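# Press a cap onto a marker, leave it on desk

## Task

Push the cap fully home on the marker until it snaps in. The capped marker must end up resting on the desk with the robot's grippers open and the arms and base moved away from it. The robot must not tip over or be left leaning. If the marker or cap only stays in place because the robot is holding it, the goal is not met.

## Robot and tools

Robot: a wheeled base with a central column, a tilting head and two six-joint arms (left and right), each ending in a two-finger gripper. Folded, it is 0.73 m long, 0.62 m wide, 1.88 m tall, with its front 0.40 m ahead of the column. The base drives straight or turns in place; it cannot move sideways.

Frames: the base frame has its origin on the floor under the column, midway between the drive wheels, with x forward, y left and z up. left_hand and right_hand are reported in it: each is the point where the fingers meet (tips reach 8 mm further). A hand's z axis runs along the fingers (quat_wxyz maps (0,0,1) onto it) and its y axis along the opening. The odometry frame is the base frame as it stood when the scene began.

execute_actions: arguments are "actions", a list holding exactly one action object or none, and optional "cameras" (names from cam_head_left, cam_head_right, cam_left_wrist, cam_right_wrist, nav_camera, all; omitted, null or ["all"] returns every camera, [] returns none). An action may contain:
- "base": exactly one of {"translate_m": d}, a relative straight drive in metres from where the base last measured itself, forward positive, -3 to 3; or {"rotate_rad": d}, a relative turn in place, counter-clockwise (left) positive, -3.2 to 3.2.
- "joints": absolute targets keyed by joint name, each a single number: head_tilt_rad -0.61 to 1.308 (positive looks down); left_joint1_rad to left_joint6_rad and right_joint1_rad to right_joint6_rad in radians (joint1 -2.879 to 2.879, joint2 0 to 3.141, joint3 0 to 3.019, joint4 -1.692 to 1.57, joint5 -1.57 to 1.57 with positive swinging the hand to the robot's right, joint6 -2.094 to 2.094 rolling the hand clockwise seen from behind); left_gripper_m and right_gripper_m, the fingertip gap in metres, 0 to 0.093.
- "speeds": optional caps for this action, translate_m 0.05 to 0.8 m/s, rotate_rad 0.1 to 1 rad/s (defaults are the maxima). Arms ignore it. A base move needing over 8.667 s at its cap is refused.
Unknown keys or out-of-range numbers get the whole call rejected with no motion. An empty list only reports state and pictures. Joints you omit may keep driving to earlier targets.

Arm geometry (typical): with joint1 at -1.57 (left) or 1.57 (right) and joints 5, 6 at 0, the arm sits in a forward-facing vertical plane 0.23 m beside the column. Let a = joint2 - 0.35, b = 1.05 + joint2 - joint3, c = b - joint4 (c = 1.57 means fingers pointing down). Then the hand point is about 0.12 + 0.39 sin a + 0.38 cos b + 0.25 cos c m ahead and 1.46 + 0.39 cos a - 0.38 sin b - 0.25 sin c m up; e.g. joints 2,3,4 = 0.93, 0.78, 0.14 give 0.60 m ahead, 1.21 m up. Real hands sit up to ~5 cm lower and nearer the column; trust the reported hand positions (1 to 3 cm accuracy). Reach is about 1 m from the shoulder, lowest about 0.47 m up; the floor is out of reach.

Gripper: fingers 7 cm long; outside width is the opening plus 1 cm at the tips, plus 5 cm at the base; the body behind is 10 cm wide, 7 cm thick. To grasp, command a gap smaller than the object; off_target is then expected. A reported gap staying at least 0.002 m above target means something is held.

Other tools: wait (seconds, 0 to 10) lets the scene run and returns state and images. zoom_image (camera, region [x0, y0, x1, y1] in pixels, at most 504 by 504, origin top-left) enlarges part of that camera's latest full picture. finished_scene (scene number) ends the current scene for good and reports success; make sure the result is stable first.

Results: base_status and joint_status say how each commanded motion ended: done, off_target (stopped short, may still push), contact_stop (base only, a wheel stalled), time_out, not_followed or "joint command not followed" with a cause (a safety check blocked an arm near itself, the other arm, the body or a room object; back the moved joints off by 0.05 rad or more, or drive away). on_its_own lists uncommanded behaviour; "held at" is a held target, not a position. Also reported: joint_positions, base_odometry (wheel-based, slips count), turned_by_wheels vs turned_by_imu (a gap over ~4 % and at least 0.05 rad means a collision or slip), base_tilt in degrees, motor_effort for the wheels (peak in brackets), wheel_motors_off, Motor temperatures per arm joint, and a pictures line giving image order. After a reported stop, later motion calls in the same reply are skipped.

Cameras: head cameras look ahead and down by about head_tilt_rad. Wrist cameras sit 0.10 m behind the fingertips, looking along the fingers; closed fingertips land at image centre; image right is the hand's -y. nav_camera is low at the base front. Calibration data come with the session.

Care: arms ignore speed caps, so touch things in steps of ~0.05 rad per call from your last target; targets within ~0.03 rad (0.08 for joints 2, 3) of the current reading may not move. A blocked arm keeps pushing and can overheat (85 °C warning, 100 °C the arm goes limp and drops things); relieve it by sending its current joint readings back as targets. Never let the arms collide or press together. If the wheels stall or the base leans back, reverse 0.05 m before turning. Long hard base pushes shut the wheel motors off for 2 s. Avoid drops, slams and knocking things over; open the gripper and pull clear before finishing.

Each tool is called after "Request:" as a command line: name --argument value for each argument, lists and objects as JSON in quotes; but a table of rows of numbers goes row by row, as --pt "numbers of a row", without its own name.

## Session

Request:
execute_actions --actions '[]'

Scene clock: 0.00 s.
Motor temperatures (°C, as the motors report them): left_arm=[24 27 25 23 25 26] | right_arm=[24 28 24 22 24 23]
base_odometry: x=+0.000 y=+0.000 heading=+0.000 (m, m, rad; odometry frame)
turned_by_wheels: +0.000 (rad since the last result)
turned_by_imu: +0.000 (rad since the last result)
base_tilt: forward=-0.3 right=+0.7 (deg)
base_status: not commanded
joint_positions: head_tilt_rad=+0.869 left_joint1_rad=-1.603 left_joint2_rad=+0.911 left_joint3_rad=+0.400 left_joint4_rad=-0.900 left_joint5_rad=+0.010 left_joint6_rad=+0.106 left_gripper_m=+0.095 right_joint1_rad=+1.587 right_joint2_rad=+0.911 right_joint3_rad=+0.370 right_joint4_rad=-0.993 right_joint5_rad=-0.011 right_joint6_rad=-0.084 right_gripper_m=+0.095
joint_status: not commanded
wheel_motors_off: 0
motor_effort: left_wheel=+2 right_wheel=+3 (%)
left_hand: x=+0.1440 y=+0.2159 z=+1.2444 quat_wxyz=(+0.428, -0.059, -0.901, +0.036) (m; base frame)
right_hand: x=+0.1153 y=-0.2207 z=+1.2687 quat_wxyz=(+0.483, +0.041, -0.874, -0.029) (m; base frame)
pictures: cam_head_left, cam_head_right, cam_left_wrist, cam_right_wrist, nav_camera
camera_calibration (this result's frames):
cam_head_left: T_world_to_cam=[[-0.0550424, -0.996628, 0.0608446, -0.0433482], [-0.814475, 0.00956574, -0.58012, 0.936402], [0.577582, -0.0814876, -0.812255, 1.14189], [0, 0, 0, 1]] pos_world=[0.100756, 0.0408903, 1.47337]
cam_head_right: T_world_to_cam=[[-0.0795058, -0.992745, 0.0902047, -0.152787], [-0.811276, 0.0118587, -0.584543, 0.939242], [0.579232, -0.119655, -0.806333, 1.13316], [0, 0, 0, 1]] pos_world=[0.0934732, -0.0272277, 1.47652]
cam_left_wrist: T_world_to_cam=[[-0.0724271, -0.990515, 0.11677, 0.0780429], [-0.0474169, 0.120365, 0.991597, -1.25214], [-0.996246, 0.0662816, -0.0556848, 0.318938], [0, 0, 0, 1]] pos_world=[0.26402, 0.206876, 1.25026]
cam_right_wrist: T_world_to_cam=[[0.0428263, -0.994547, -0.0950861, -0.104074], [0.0728792, -0.09181, 0.993106, -1.2823], [-0.996421, -0.0494608, 0.0685499, 0.140485], [0, 0, 0, 1]] pos_world=[0.237892, -0.214286, 1.25393]
Images, in order (width x height): cam_head_left 896x504, cam_head_right 896x504, cam_left_wrist 896x504, cam_right_wrist 896x504, nav_camera 896x504.

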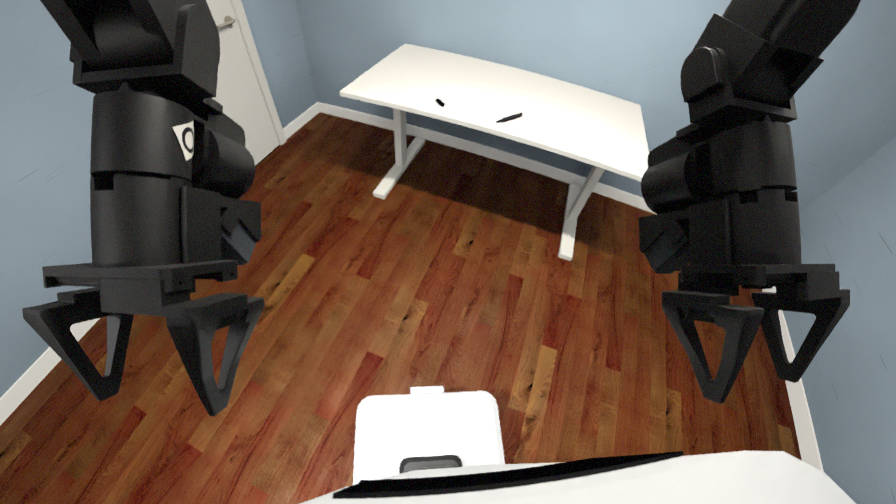

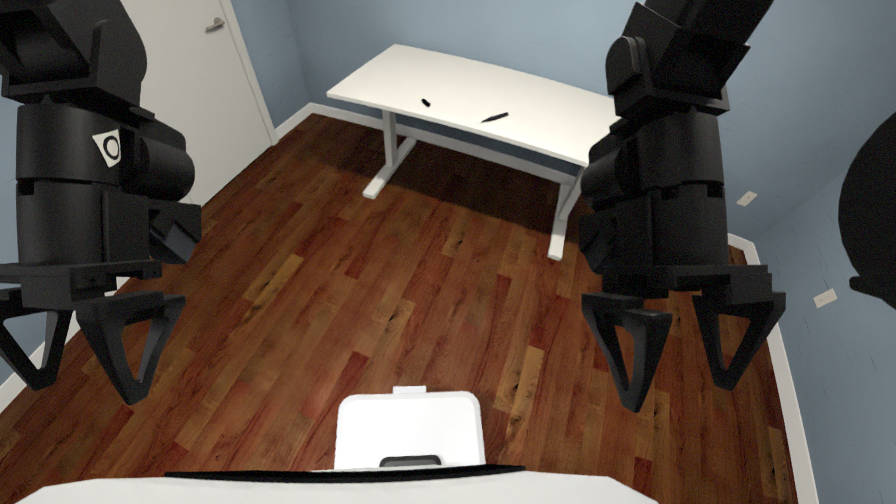

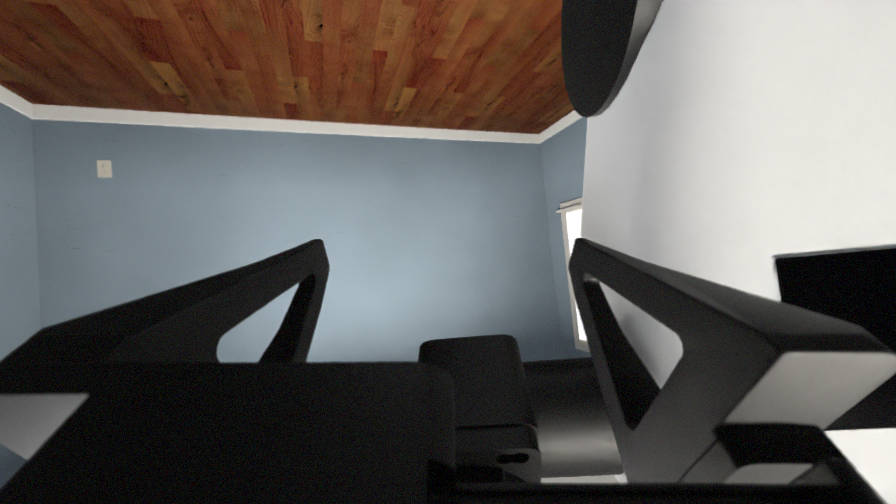

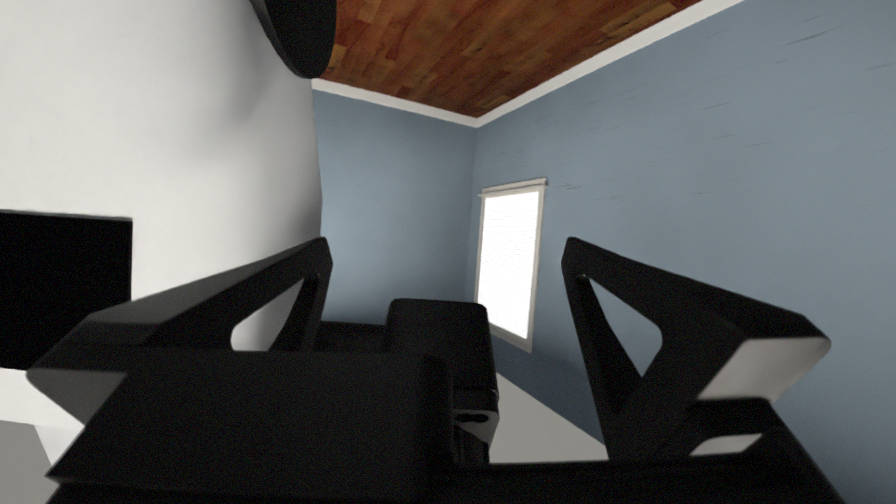

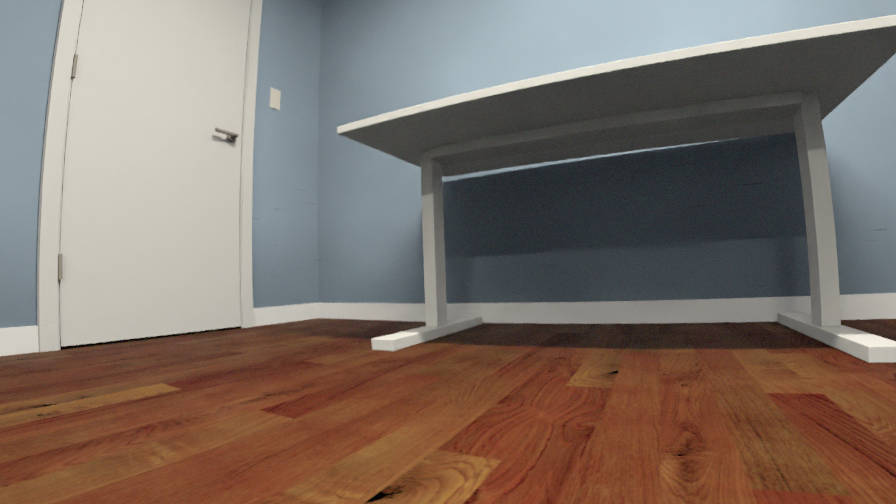

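Request:
execute_actions --actions '[{"base":{"translate_m":1.0},"joints":{"head_tilt_rad":1.1,"left_joint1_rad":-1.45,"left_joint2_rad":1.9,"left_joint3_rad":1.33,"left_joint4_rad":0.07,"left_gripper_m":0.07,"left_joint5_rad":0,"right_joint1_rad":1.45,"right_joint2_rad":1.9,"right_joint3_rad":1.33,"right_joint4_rad":0.09,"right_gripper_m":0.07}}]' --cameras '[]'

Request:
execute_actions --actions '[{"base":{"rotate_rad":-0.42}}]' --cameras '["cam_head_left","cam_left_wrist","cam_right_wrist"]'

Request:
zoom_image --camera "cam_head_left" --region '[300,150,560,280]'

Scene clock: 20.00 s.
Motor temperatures (°C, as the motors report them): left_arm=[24 27 25 24 25 26] | right_arm=[24 28 24 22 24 23]
base_odometry: x=+1.000 y=+0.000 heading=+0.001 (m, m, rad; odometry frame)
turned_by_wheels: +0.001 (rad since the last result)
turned_by_imu: +0.001 (rad since the last result)
base_tilt: forward=-0.4 right=+0.7 (deg)
base_status: done
joint_positions: head_tilt_rad=+1.100 left_joint1_rad=-1.448 left_joint2_rad=+1.908 left_joint3_rad=+1.333 left_joint4_rad=+0.060 left_joint5_rad=+0.001 left_joint6_rad=+0.106 left_gripper_m=+0.070 right_joint1_rad=+1.446 right_joint2_rad=+1.907 right_joint3_rad=+1.331 right_joint4_rad=+0.080 right_joint5_rad=-0.011 right_joint6_rad=-0.084 right_gripper_m=+0.070
joint_status: all done
wheel_motors_off: 0
motor_effort: left_wheel=+1(39) right_wheel=-1(42) (%)
left_hand: x=+0.4885 y=+0.3158 z=+0.8371 quat_wxyz=(-0.002, -0.023, -0.998, -0.053) (m; base frame)
right_hand: x=+0.4925 y=-0.3164 z=+0.8378 quat_wxyz=(-0.012, +0.012, -0.999, +0.049) (m; base frame)
pictures: none
No camera images: the call's "cameras" was empty. Leave "cameras" out to get every camera's image.

Scene clock: 21.60 s.
Motor temperatures (°C, as the motors report them): left_arm=[24 27 25 24 25 26] | right_arm=[24 28 24 22 24 23]
base_odometry: x=+1.000 y=+0.000 heading=-0.418 (m, m, rad; odometry frame)
turned_by_wheels: -0.419 (rad since the last result)
turned_by_imu: -0.418 (rad since the last result)
base_tilt: forward=-0.2 right=+0.6 (deg)
base_status: done
joint_positions: head_tilt_rad=+1.100 left_joint1_rad=-1.448 left_joint2_rad=+1.908 left_joint3_rad=+1.332 left_joint4_rad=+0.060 left_joint5_rad=+0.001 left_joint6_rad=+0.106 left_gripper_m=+0.070 right_joint1_rad=+1.446 right_joint2_rad=+1.907 right_joint3_rad=+1.331 right_joint4_rad=+0.080 right_joint5_rad=-0.011 right_joint6_rad=-0.084 right_gripper_m=+0.070
joint_status: not commanded
wheel_motors_off: 0
motor_effort: left_wheel=+0(38) right_wheel=-3(44) (%)
left_hand: x=+0.4876 y=+0.3157 z=+0.8371 quat_wxyz=(-0.001, -0.023, -0.998, -0.053) (m; base frame)
right_hand: x=+0.4925 y=-0.3164 z=+0.8378 quat_wxyz=(-0.012, +0.012, -0.999, +0.049) (m; base frame)
pictures: cam_head_left, cam_left_wrist, cam_right_wrist
camera_calibration (this result's frames):
cam_head_left: T_world_to_cam=[[-0.0397022, -0.996628, 0.0718015, -0.0609889], [-0.925384, 0.00956574, -0.37891, 0.632085], [0.376946, -0.0814876, -0.922644, 1.32192], [0, 0, 0, 1]] pos_world=[0.0842082, 0.0408903, 1.46354]
cam_left_wrist: T_world_to_cam=[[-0.0434422, -0.993773, -0.102605, 0.419899], [-0.808342, -0.0253909, 0.588166, -0.089287], [-0.587108, 0.108491, -0.802205, 1.04399], [0, 0, 0, 1]] pos_world=[0.559, 0.301754, 0.933091]
cam_right_wrist: T_world_to_cam=[[0.0257849, -0.995039, 0.0960896, -0.408287], [-0.820315, 0.0338746, 0.570908, -0.0573318], [-0.57133, -0.0935445, -0.815372, 1.05834], [0, 0, 0, 1]] pos_world=[0.568157, -0.305318, 0.934901]
Images, in order (width x height): cam_head_left 896x504, cam_left_wrist 896x504, cam_right_wrist 896x504.

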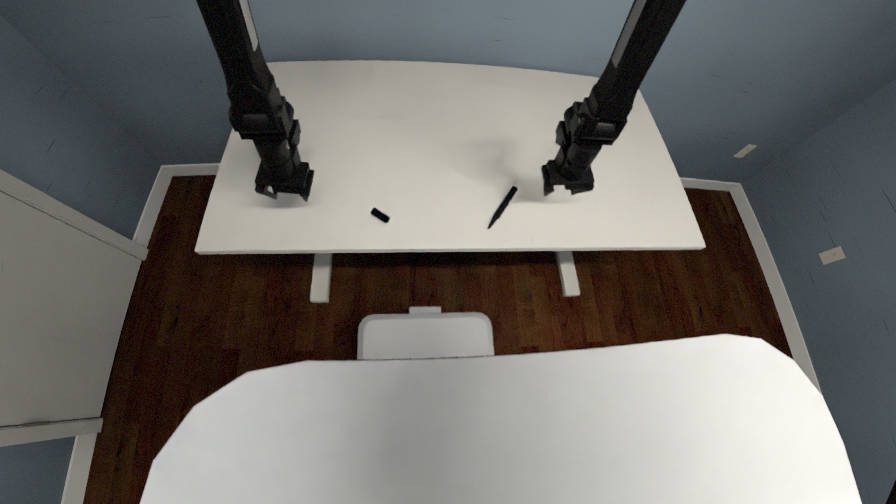

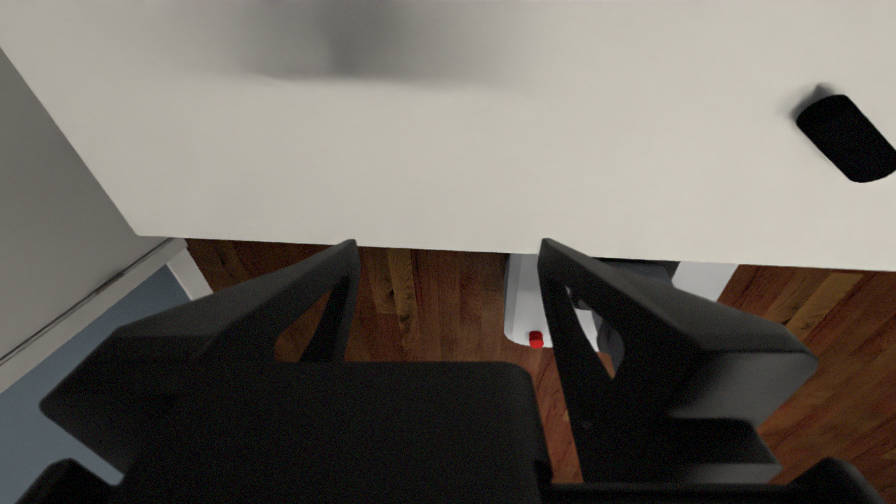

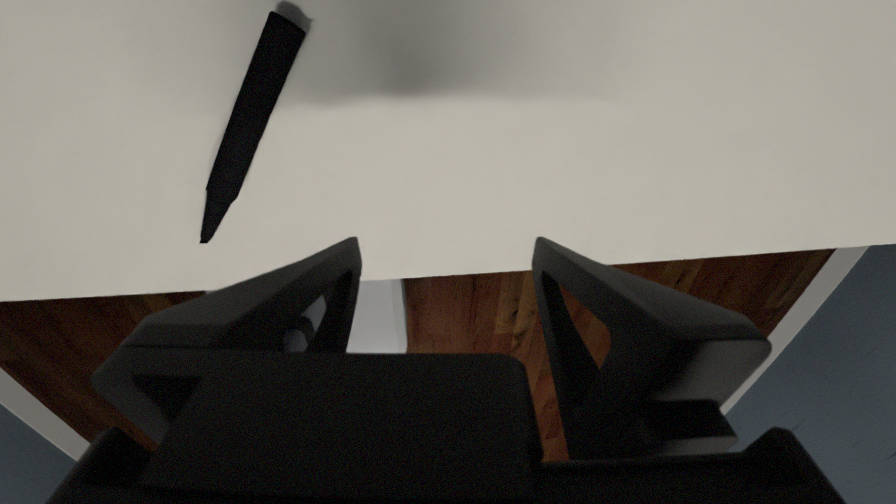

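Region (300, 150, 560, 280) of cam_head_left's 896x504 image, scaled by 1.938, with more detail than that image has.

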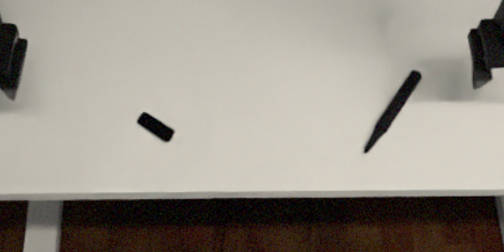

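Request:
execute_actions --actions '[{"joints":{"left_joint1_rad":-1.745,"left_joint2_rad":2.07,"left_joint3_rad":1.52,"left_joint5_rad":-0.16,"left_joint6_rad":-1.18,"right_joint1_rad":1.59,"right_joint2_rad":2.03,"right_joint3_rad":1.63,"right_joint4_rad":-0.08,"right_joint5_rad":0.02,"right_joint6_rad":0.62}}]' --cameras '["cam_head_left","cam_left_wrist","cam_right_wrist"]'

Scene clock: 36.57 s.
Motor temperatures (°C, as the motors report them): left_arm=[24 28 25 24 25 26] | right_arm=[24 29 24 22 24 23]
base_odometry: x=+1.000 y=+0.000 heading=-0.418 (m, m, rad; odometry frame)
turned_by_wheels: +0.000 (rad since the last result)
turned_by_imu: +0.002 (rad since the last result)
base_tilt: forward=-0.3 right=+0.7 (deg)
base_status: not commanded
joint_positions: head_tilt_rad=+1.100 left_joint1_rad=-1.737 left_joint2_rad=+2.069 left_joint3_rad=+1.518 left_joint4_rad=+0.063 left_joint5_rad=-0.159 left_joint6_rad=-1.169 left_gripper_m=+0.070 right_joint1_rad=+1.588 right_joint2_rad=+2.036 right_joint3_rad=+1.628 right_joint4_rad=-0.072 right_joint5_rad=+0.019 right_joint6_rad=+0.608 right_gripper_m=+0.070
joint_status: all done
wheel_motors_off: 0
motor_effort: left_wheel=+0(1) right_wheel=-7(7) (%)
left_hand: x=+0.4987 y=+0.1185 z=+0.7781 quat_wxyz=(-0.021, +0.519, -0.855, +0.006) (m; base frame)
right_hand: x=+0.5607 y=-0.2144 z=+0.7854 quat_wxyz=(-0.021, -0.295, -0.955, -0.005) (m; base frame)
pictures: cam_head_left, cam_left_wrist, cam_right_wrist
camera_calibration (this result's frames):
cam_head_left: T_world_to_cam=[[-0.0397022, -0.996628, 0.0718015, -0.0609889], [-0.925384, 0.00956574, -0.37891, 0.632085], [0.376946, -0.0814876, -0.922644, 1.32192], [0, 0, 0, 1]] pos_world=[0.0842082, 0.0408903, 1.46354]
cam_left_wrist: T_world_to_cam=[[0.887228, -0.460047, 0.0343986, -0.415645], [-0.396475, -0.722251, 0.566711, -0.156772], [-0.23587, -0.51644, -0.823198, 0.939806], [0, 0, 0, 1]] pos_world=[0.528288, 0.180909, 0.876788]
cam_right_wrist: T_world_to_cam=[[-0.561083, -0.82739, -0.0247295, 0.156378], [-0.693294, 0.453405, 0.560149, 0.0522727], [-0.45225, 0.331435, -0.828022, 1.09841], [0, 0, 0, 1]] pos_world=[0.620738, -0.258368, 0.884096]
Images, in order (width x height): cam_head_left 896x504, cam_left_wrist 896x504, cam_right_wrist 896x504.

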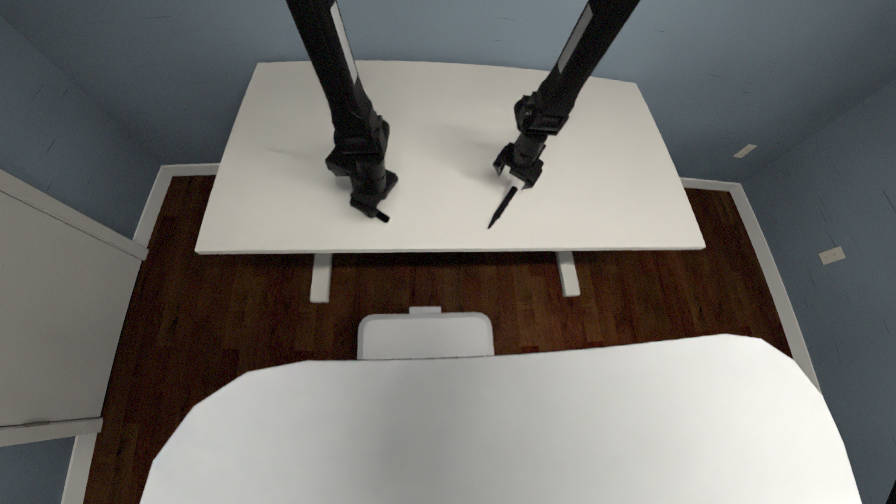

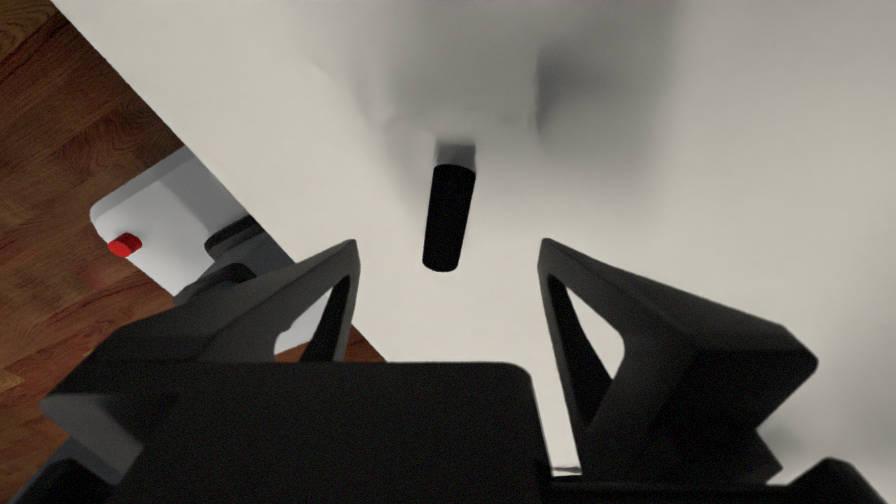

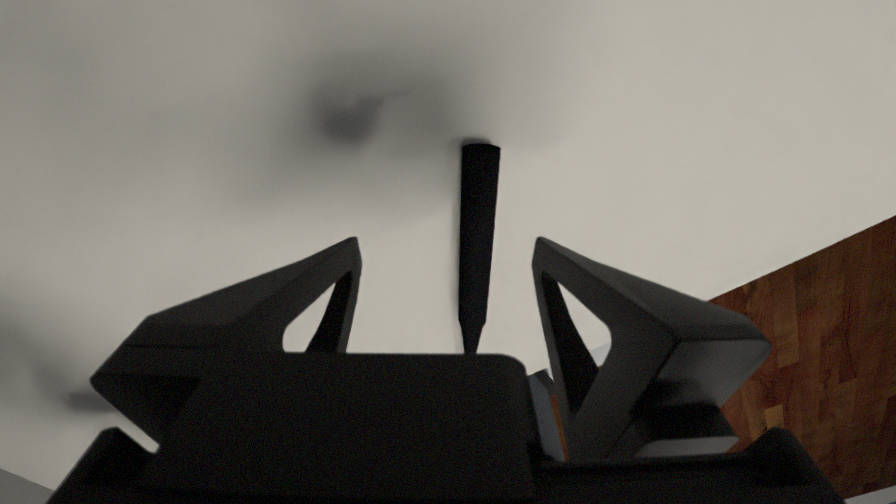

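Both well placed.

Request:
zoom_image --camera "cam_left_wrist" --region '[410,140,500,285]'

Request:
execute_actions --actions '[{"joints":{"left_joint2_rad":2.23,"left_joint3_rad":1.665,"left_joint6_rad":-1.1,"right_joint2_rad":2.21,"right_joint3_rad":1.78}}]' --cameras '["cam_left_wrist","cam_right_wrist"]'

Request:
zoom_image --camera "cam_left_wrist" --region '[380,150,520,340]'

Region (410, 140, 500, 285) of cam_left_wrist's 896x504 image, scaled by 3.476, with more detail than that image has; it fills the left 313 columns of this view, and the rest is white.

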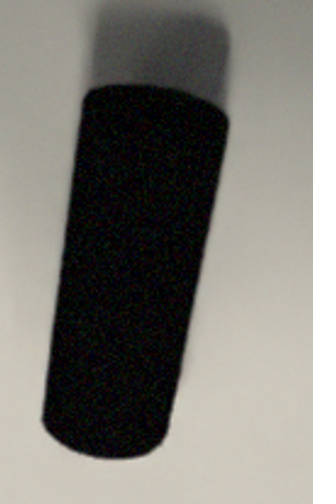

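Scene clock: 43.30 s.
Motor temperatures (°C, as the motors report them): left_arm=[24 28 25 24 25 26] | right_arm=[24 30 24 22 24 23]
base_odometry: x=+1.000 y=+0.000 heading=-0.418 (m, m, rad; odometry frame)
turned_by_wheels: +0.000 (rad since the last result)
turned_by_imu: +0.001 (rad since the last result)
base_tilt: forward=-0.4 right=+0.6 (deg)
base_status: not commanded
joint_positions: head_tilt_rad=+1.100 left_joint1_rad=-1.740 left_joint2_rad=+2.201 left_joint3_rad=+1.670 left_joint4_rad=+0.065 left_joint5_rad=-0.164 left_joint6_rad=-1.106 left_gripper_m=+0.070 right_joint1_rad=+1.589 right_joint2_rad=+2.193 right_joint3_rad=+1.782 right_joint4_rad=-0.072 right_joint5_rad=+0.022 right_joint6_rad=+0.607 right_gripper_m=+0.070
joint_status: all done
wheel_motors_off: 0
motor_effort: left_wheel=+3(3) right_wheel=-9(9) (%)
left_hand: x=+0.5005 y=+0.1099 z=+0.7295 quat_wxyz=(-0.031, +0.493, -0.870, +0.010) (m; base frame)
right_hand: x=+0.5468 y=-0.2132 z=+0.7262 quat_wxyz=(-0.020, -0.295, -0.955, -0.003) (m; base frame)
pictures: cam_left_wrist, cam_right_wrist
camera_calibration (this result's frames):
cam_left_wrist: T_world_to_cam=[[0.856766, -0.513151, 0.0512604, -0.410746], [-0.451831, -0.699015, 0.55428, -0.100485], [-0.248598, -0.498049, -0.83075, 0.905629], [0, 0, 0, 1]] pos_world=[0.531648, 0.170032, 0.829103]
cam_right_wrist: T_world_to_cam=[[-0.560116, -0.828141, -0.0212785, 0.144939], [-0.692163, 0.453725, 0.561287, 0.0738792], [-0.455171, 0.329114, -0.827347, 1.04327], [0, 0, 0, 1]] pos_world=[0.607183, -0.256845, 0.82476]
Images, in order (width x height): cam_left_wrist 896x504, cam_right_wrist 896x504.

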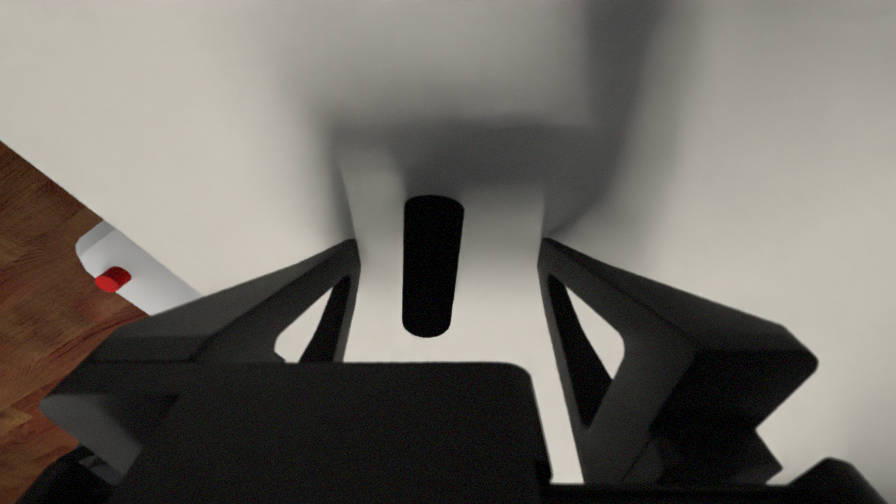

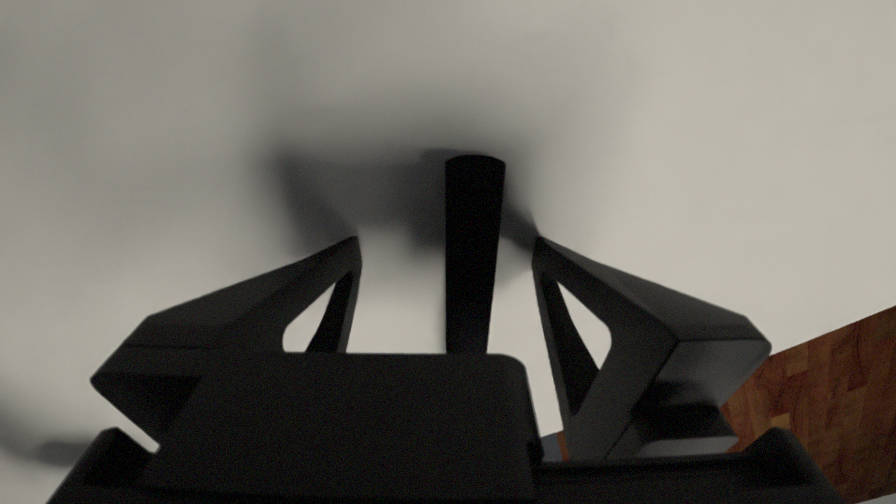

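Region (380, 150, 520, 340) of cam_left_wrist's 896x504 image, scaled by 2.653, with more detail than that image has; it fills the left 371 columns of this view, and the rest is white.

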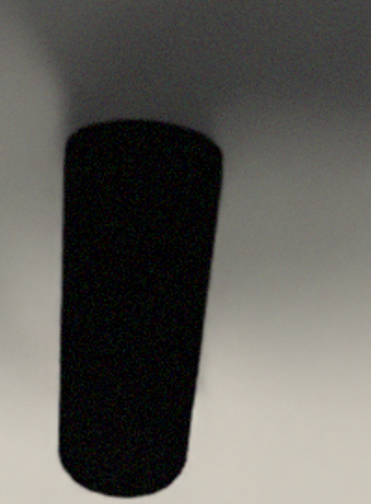

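Request:
execute_actions --actions '[{"joints":{"left_gripper_m":0.0,"right_gripper_m":0.0}}]' --cameras '[]'

Request:
execute_actions --actions '[{"joints":{"left_joint2_rad":2.13,"left_joint3_rad":1.59,"right_joint2_rad":2.1,"right_joint3_rad":1.69}}]' --cameras '[]'

Request:
execute_actions --actions '[{"joints":{"left_joint1_rad":-1.78,"left_joint5_rad":-0.19,"left_joint6_rad":-1.69,"right_joint1_rad":1.75,"right_joint2_rad":2.13,"right_joint3_rad":1.58,"right_joint4_rad":0.09,"right_joint5_rad":0.16,"right_joint6_rad":1.67}}]' --cameras '["cam_head_left","cam_left_wrist","cam_right_wrist"]'

Request:
zoom_image --camera "cam_head_left" --region '[360,170,520,250]'

Scene clock: 57.57 s.
Motor temperatures (°C, as the motors report them): left_arm=[24 28 25 23 25 26] | right_arm=[23 30 24 22 24 23]
base_odometry: x=+1.000 y=+0.000 heading=-0.418 (m, m, rad; odometry frame)
turned_by_wheels: +0.000 (rad since the last result)
turned_by_imu: +0.001 (rad since the last result)
base_tilt: forward=-0.4 right=+0.6 (deg)
base_status: not commanded
joint_positions: head_tilt_rad=+1.100 left_joint1_rad=-1.740 left_joint2_rad=+2.203 left_joint3_rad=+1.660 left_joint4_rad=+0.065 left_joint5_rad=-0.163 left_joint6_rad=-1.106 left_gripper_m=+0.018 right_joint1_rad=+1.589 right_joint2_rad=+2.193 right_joint3_rad=+1.782 right_joint4_rad=-0.072 right_joint5_rad=+0.021 right_joint6_rad=+0.607 right_gripper_m=+0.018
joint_status: left_gripper_m off_target (ended at +0.018, target +0.000); right_gripper_m off_target (ended at +0.018, target +0.000)
wheel_motors_off: 0
motor_effort: left_wheel=+2(3) right_wheel=-8(9) (%)
left_hand: x=+0.4929 y=+0.1103 z=+0.7288 quat_wxyz=(-0.026, +0.492, -0.870, +0.007) (m; base frame)
right_hand: x=+0.5468 y=-0.2131 z=+0.7262 quat_wxyz=(-0.020, -0.295, -0.955, -0.004) (m; base frame)
pictures: none
No camera images: the call's "cameras" was empty. Leave "cameras" out to get every camera's image.

Scene clock: 58.47 s.
Motor temperatures (°C, as the motors report them): left_arm=[24 28 25 23 25 26] | right_arm=[23 30 24 22 24 23]
base_odometry: x=+1.000 y=+0.000 heading=-0.418 (m, m, rad; odometry frame)
turned_by_wheels: +0.000 (rad since the last result)
turned_by_imu: +0.000 (rad since the last result)
base_tilt: forward=-0.5 right=+0.6 (deg)
base_status: not commanded
joint_positions: head_tilt_rad=+1.100 left_joint1_rad=-1.740 left_joint2_rad=+2.142 left_joint3_rad=+1.589 left_joint4_rad=+0.065 left_joint5_rad=-0.163 left_joint6_rad=-1.106 left_gripper_m=+0.018 right_joint1_rad=+1.589 right_joint2_rad=+2.108 right_joint3_rad=+1.684 right_joint4_rad=-0.074 right_joint5_rad=+0.021 right_joint6_rad=+0.608 right_gripper_m=+0.018
joint_status: all done
wheel_motors_off: 0
motor_effort: left_wheel=+3(3) right_wheel=-8(9) (%)
left_hand: x=+0.4923 y=+0.1136 z=+0.7511 quat_wxyz=(-0.022, +0.491, -0.871, +0.004) (m; base frame)
right_hand: x=+0.5459 y=-0.2136 z=+0.7574 quat_wxyz=(-0.013, -0.295, -0.955, -0.001) (m; base frame)
pictures: none
No camera images: the call's "cameras" was empty. Leave "cameras" out to get every camera's image.

Scene clock: 59.93 s.
Motor temperatures (°C, as the motors report them): left_arm=[25 28 25 23 25 26] | right_arm=[24 30 24 22 24 23]
base_odometry: x=+1.000 y=+0.000 heading=-0.418 (m, m, rad; odometry frame)
turned_by_wheels: +0.000 (rad since the last result)
turned_by_imu: +0.000 (rad since the last result)
base_tilt: forward=-0.2 right=+0.7 (deg)
base_status: not commanded
joint_positions: head_tilt_rad=+1.100 left_joint1_rad=-1.779 left_joint2_rad=+2.142 left_joint3_rad=+1.589 left_joint4_rad=+0.065 left_joint5_rad=-0.189 left_joint6_rad=-1.679 left_gripper_m=+0.018 right_joint1_rad=+1.747 right_joint2_rad=+2.129 right_joint3_rad=+1.579 right_joint4_rad=+0.077 right_joint5_rad=+0.159 right_joint6_rad=+1.657 right_gripper_m=+0.018
joint_status: all done
wheel_motors_off: 0
motor_effort: left_wheel=+3(3) right_wheel=-9(9) (%)
left_hand: x=+0.4903 y=+0.0862 z=+0.7554 quat_wxyz=(-0.017, +0.711, -0.703, +0.014) (m; base frame)
right_hand: x=+0.4979 y=-0.1085 z=+0.7566 quat_wxyz=(-0.021, -0.709, -0.704, -0.019) (m; base frame)
pictures: cam_head_left, cam_left_wrist, cam_right_wrist
camera_calibration (this result's frames):
cam_head_left: T_world_to_cam=[[-0.0397022, -0.996628, 0.0718015, -0.0609889], [-0.925384, 0.00956574, -0.37891, 0.632084], [0.376946, -0.0814876, -0.922644, 1.32192], [0, 0, 0, 1]] pos_world=[0.0842082, 0.0408903, 1.46354]
cam_left_wrist: T_world_to_cam=[[0.998803, 0.0127279, 0.0472376, -0.527377], [-0.0174678, -0.809137, 0.587361, -0.364422], [0.0456976, -0.587482, -0.807946, 0.759047], [0, 0, 0, 1]] pos_world=[0.485693, 0.157772, 0.852228]
cam_right_wrist: T_world_to_cam=[[-0.998241, 0.00357253, -0.0591791, 0.541924], [-0.0320086, 0.807728, 0.588686, -0.335575], [0.0499037, 0.589545, -0.806193, 0.772517], [0, 0, 0, 1]] pos_world=[0.491678, -0.186316, 0.852417]
Images, in order (width x height): cam_head_left 896x504, cam_left_wrist 896x504, cam_right_wrist 896x504.

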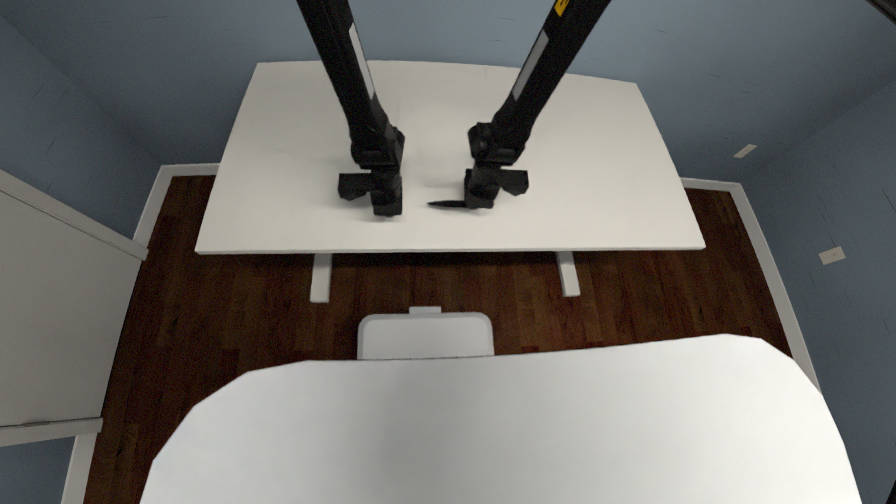

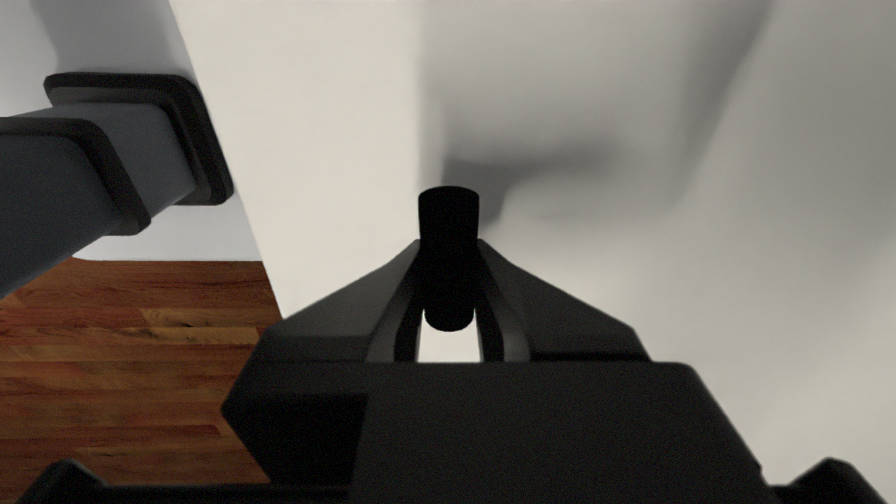

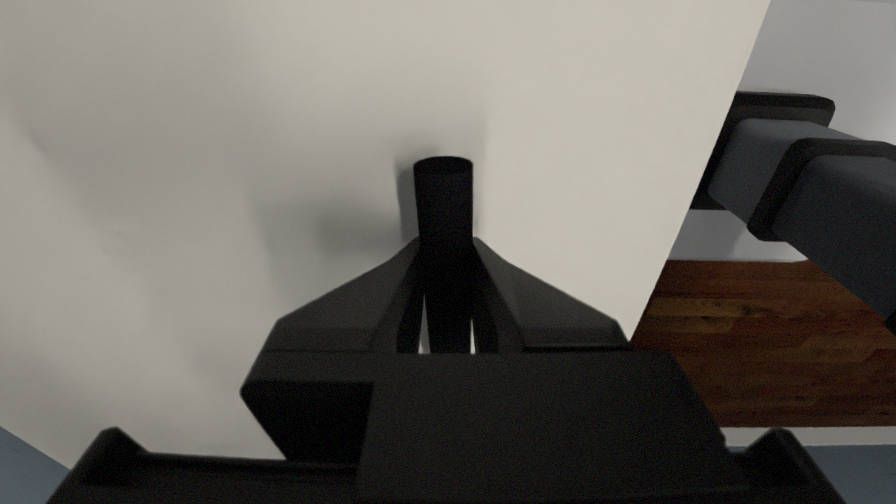

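Region (360, 170, 520, 250) of cam_head_left's 896x504 image, scaled by 3.150, with more detail than that image has.

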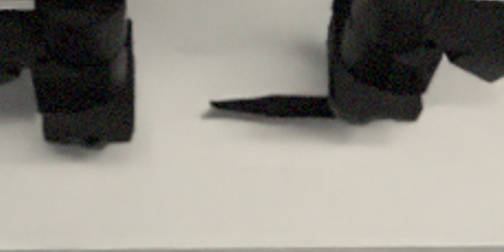

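Request:
execute_actions --actions '[{"joints":{"left_joint2_rad":2.21,"left_joint3_rad":1.69,"right_joint2_rad":2.22,"right_joint3_rad":1.655}}]' --cameras '[]'

Request:
execute_actions --actions '[{"joints":{"left_gripper_m":0.065,"right_gripper_m":0.065}}]' --cameras '[]'

Request:
execute_actions --actions '[{"joints":{"left_joint1_rad":-1.685,"left_joint5_rad":0.3,"left_joint6_rad":-1.635,"right_joint1_rad":1.645,"right_joint5_rad":-0.33,"right_joint6_rad":1.61}}]' --cameras '["cam_head_left","cam_left_wrist","cam_right_wrist"]'

Request:
zoom_image --camera "cam_head_left" --region '[360,170,520,250]'

Scene clock: 74.60 s.
Motor temperatures (°C, as the motors report them): left_arm=[25 29 25 23 25 26] | right_arm=[24 30 24 22 24 23]
base_odometry: x=+1.000 y=+0.000 heading=-0.418 (m, m, rad; odometry frame)
turned_by_wheels: +0.000 (rad since the last result)
turned_by_imu: +0.001 (rad since the last result)
base_tilt: forward=-0.4 right=+0.7 (deg)
base_status: not commanded
joint_positions: head_tilt_rad=+1.100 left_joint1_rad=-1.779 left_joint2_rad=+2.193 left_joint3_rad=+1.693 left_joint4_rad=+0.065 left_joint5_rad=-0.189 left_joint6_rad=-1.679 left_gripper_m=+0.018 right_joint1_rad=+1.747 right_joint2_rad=+2.210 right_joint3_rad=+1.657 right_joint4_rad=+0.082 right_joint5_rad=+0.162 right_joint6_rad=+1.657 right_gripper_m=+0.018
joint_status: all done
wheel_motors_off: 0
motor_effort: left_wheel=+3(4) right_wheel=-9(9) (%)
left_hand: x=+0.5187 y=+0.0800 z=+0.7378 quat_wxyz=(-0.034, +0.714, -0.699, +0.035) (m; base frame)
right_hand: x=+0.4896 y=-0.1051 z=+0.7269 quat_wxyz=(-0.023, -0.709, -0.704, -0.019) (m; base frame)
pictures: none
No camera images: the call's "cameras" was empty. Leave "cameras" out to get every camera's image.

Scene clock: 75.23 s.
Motor temperatures (°C, as the motors report them): left_arm=[25 29 25 23 25 26] | right_arm=[24 30 24 22 24 23]
base_odometry: x=+1.000 y=+0.000 heading=-0.418 (m, m, rad; odometry frame)
turned_by_wheels: +0.000 (rad since the last result)
turned_by_imu: +0.000 (rad since the last result)
base_tilt: forward=-0.4 right=+0.6 (deg)
base_status: not commanded
joint_positions: head_tilt_rad=+1.100 left_joint1_rad=-1.779 left_joint2_rad=+2.193 left_joint3_rad=+1.693 left_joint4_rad=+0.065 left_joint5_rad=-0.189 left_joint6_rad=-1.679 left_gripper_m=+0.065 right_joint1_rad=+1.747 right_joint2_rad=+2.206 right_joint3_rad=+1.657 right_joint4_rad=+0.084 right_joint5_rad=+0.161 right_joint6_rad=+1.658 right_gripper_m=+0.065
joint_status: all done
wheel_motors_off: 0
motor_effort: left_wheel=+3(3) right_wheel=-9(9) (%)
left_hand: x=+0.5187 y=+0.0800 z=+0.7378 quat_wxyz=(-0.034, +0.714, -0.699, +0.035) (m; base frame)
right_hand: x=+0.4932 y=-0.1049 z=+0.7285 quat_wxyz=(-0.024, -0.710, -0.704, -0.022) (m; base frame)
pictures: none
No camera images: the call's "cameras" was empty. Leave "cameras" out to get every camera's image.

Scene clock: 76.33 s.
Motor temperatures (°C, as the motors report them): left_arm=[25 29 25 23 25 26] | right_arm=[24 30 24 22 24 23]
base_odometry: x=+1.000 y=+0.000 heading=-0.418 (m, m, rad; odometry frame)
turned_by_wheels: +0.000 (rad since the last result)
turned_by_imu: +0.000 (rad since the last result)
base_tilt: forward=-0.4 right=+0.7 (deg)
base_status: not commanded
joint_positions: head_tilt_rad=+1.100 left_joint1_rad=-1.678 left_joint2_rad=+2.193 left_joint3_rad=+1.692 left_joint4_rad=+0.065 left_joint5_rad=+0.297 left_joint6_rad=-1.642 left_gripper_m=+0.065 right_joint1_rad=+1.639 right_joint2_rad=+2.201 right_joint3_rad=+1.652 right_joint4_rad=+0.084 right_joint5_rad=-0.328 right_joint6_rad=+1.623 right_gripper_m=+0.065
joint_status: all done
wheel_motors_off: 0
motor_effort: left_wheel=+3(4) right_wheel=-9(9) (%)
left_hand: x=+0.5181 y=+0.0840 z=+0.7409 quat_wxyz=(+0.116, +0.696, -0.690, +0.162) (m; base frame)
right_hand: x=+0.4946 y=-0.1135 z=+0.7351 quat_wxyz=(+0.121, -0.697, -0.690, -0.152) (m; base frame)
pictures: cam_head_left, cam_left_wrist, cam_right_wrist
camera_calibration (this result's frames):
cam_head_left: T_world_to_cam=[[-0.0397022, -0.996628, 0.0718015, -0.0609889], [-0.925384, 0.00956574, -0.37891, 0.632085], [0.376946, -0.0814876, -0.922644, 1.32192], [0, 0, 0, 1]] pos_world=[0.0842082, 0.0408903, 1.46354]
cam_left_wrist: T_world_to_cam=[[0.997678, 0.0235241, 0.0639221, -0.567161], [-0.0425357, -0.517802, 0.854443, -0.566551], [0.0531989, -0.855177, -0.515599, 0.546768], [0, 0, 0, 1]] pos_world=[0.512657, 0.187565, 0.802253]
cam_right_wrist: T_world_to_cam=[[-0.998901, 0.016163, -0.0439915, 0.52797], [-0.0290894, 0.522139, 0.852364, -0.546606], [0.0367464, 0.852707, -0.521095, 0.585094], [0, 0, 0, 1]] pos_world=[0.489989, -0.222043, 0.794023]
Images, in order (width x height): cam_head_left 896x504, cam_left_wrist 896x504, cam_right_wrist 896x504.

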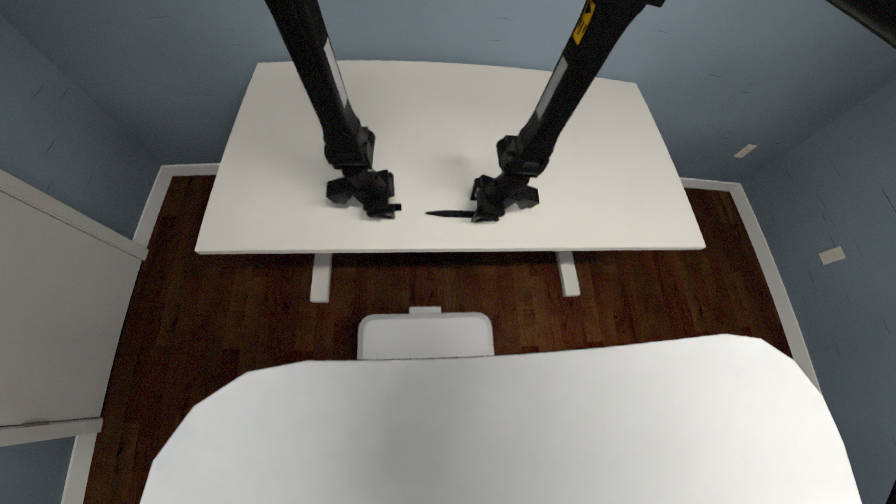

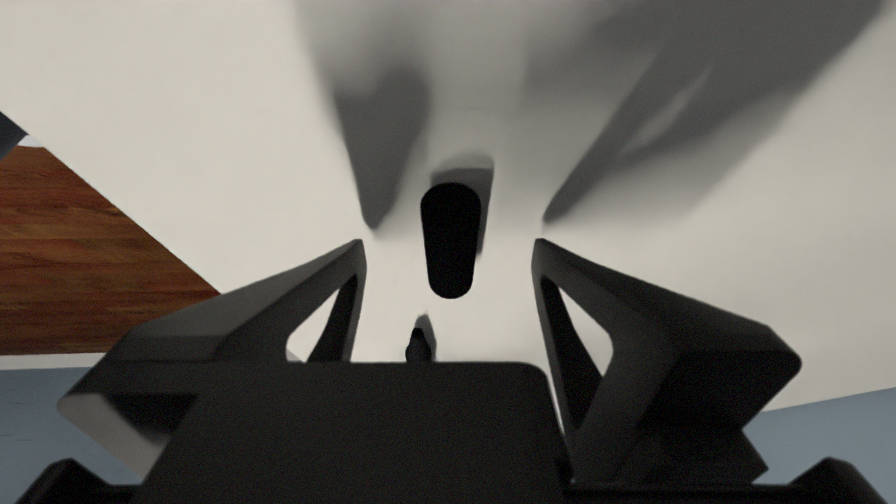

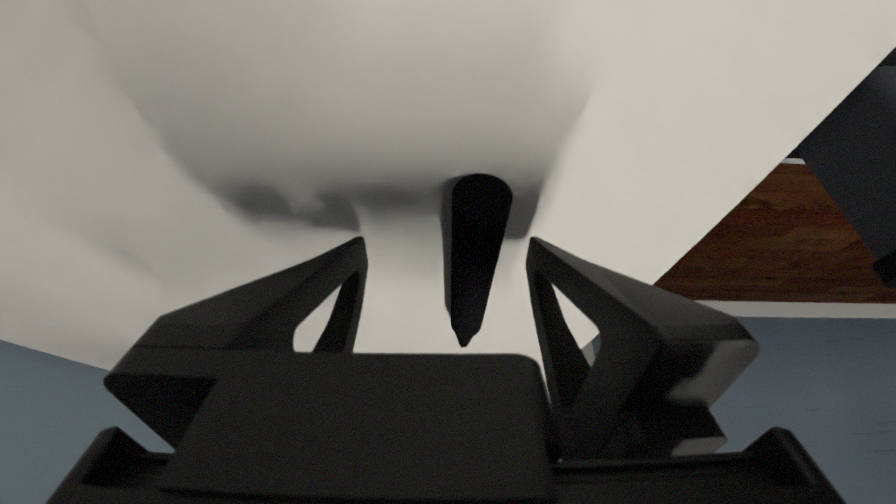

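Region (360, 170, 520, 250) of cam_head_left's 896x504 image, scaled by 3.150, with more detail than that image has.

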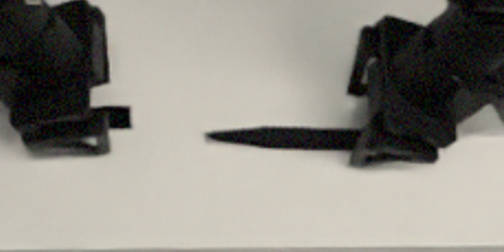

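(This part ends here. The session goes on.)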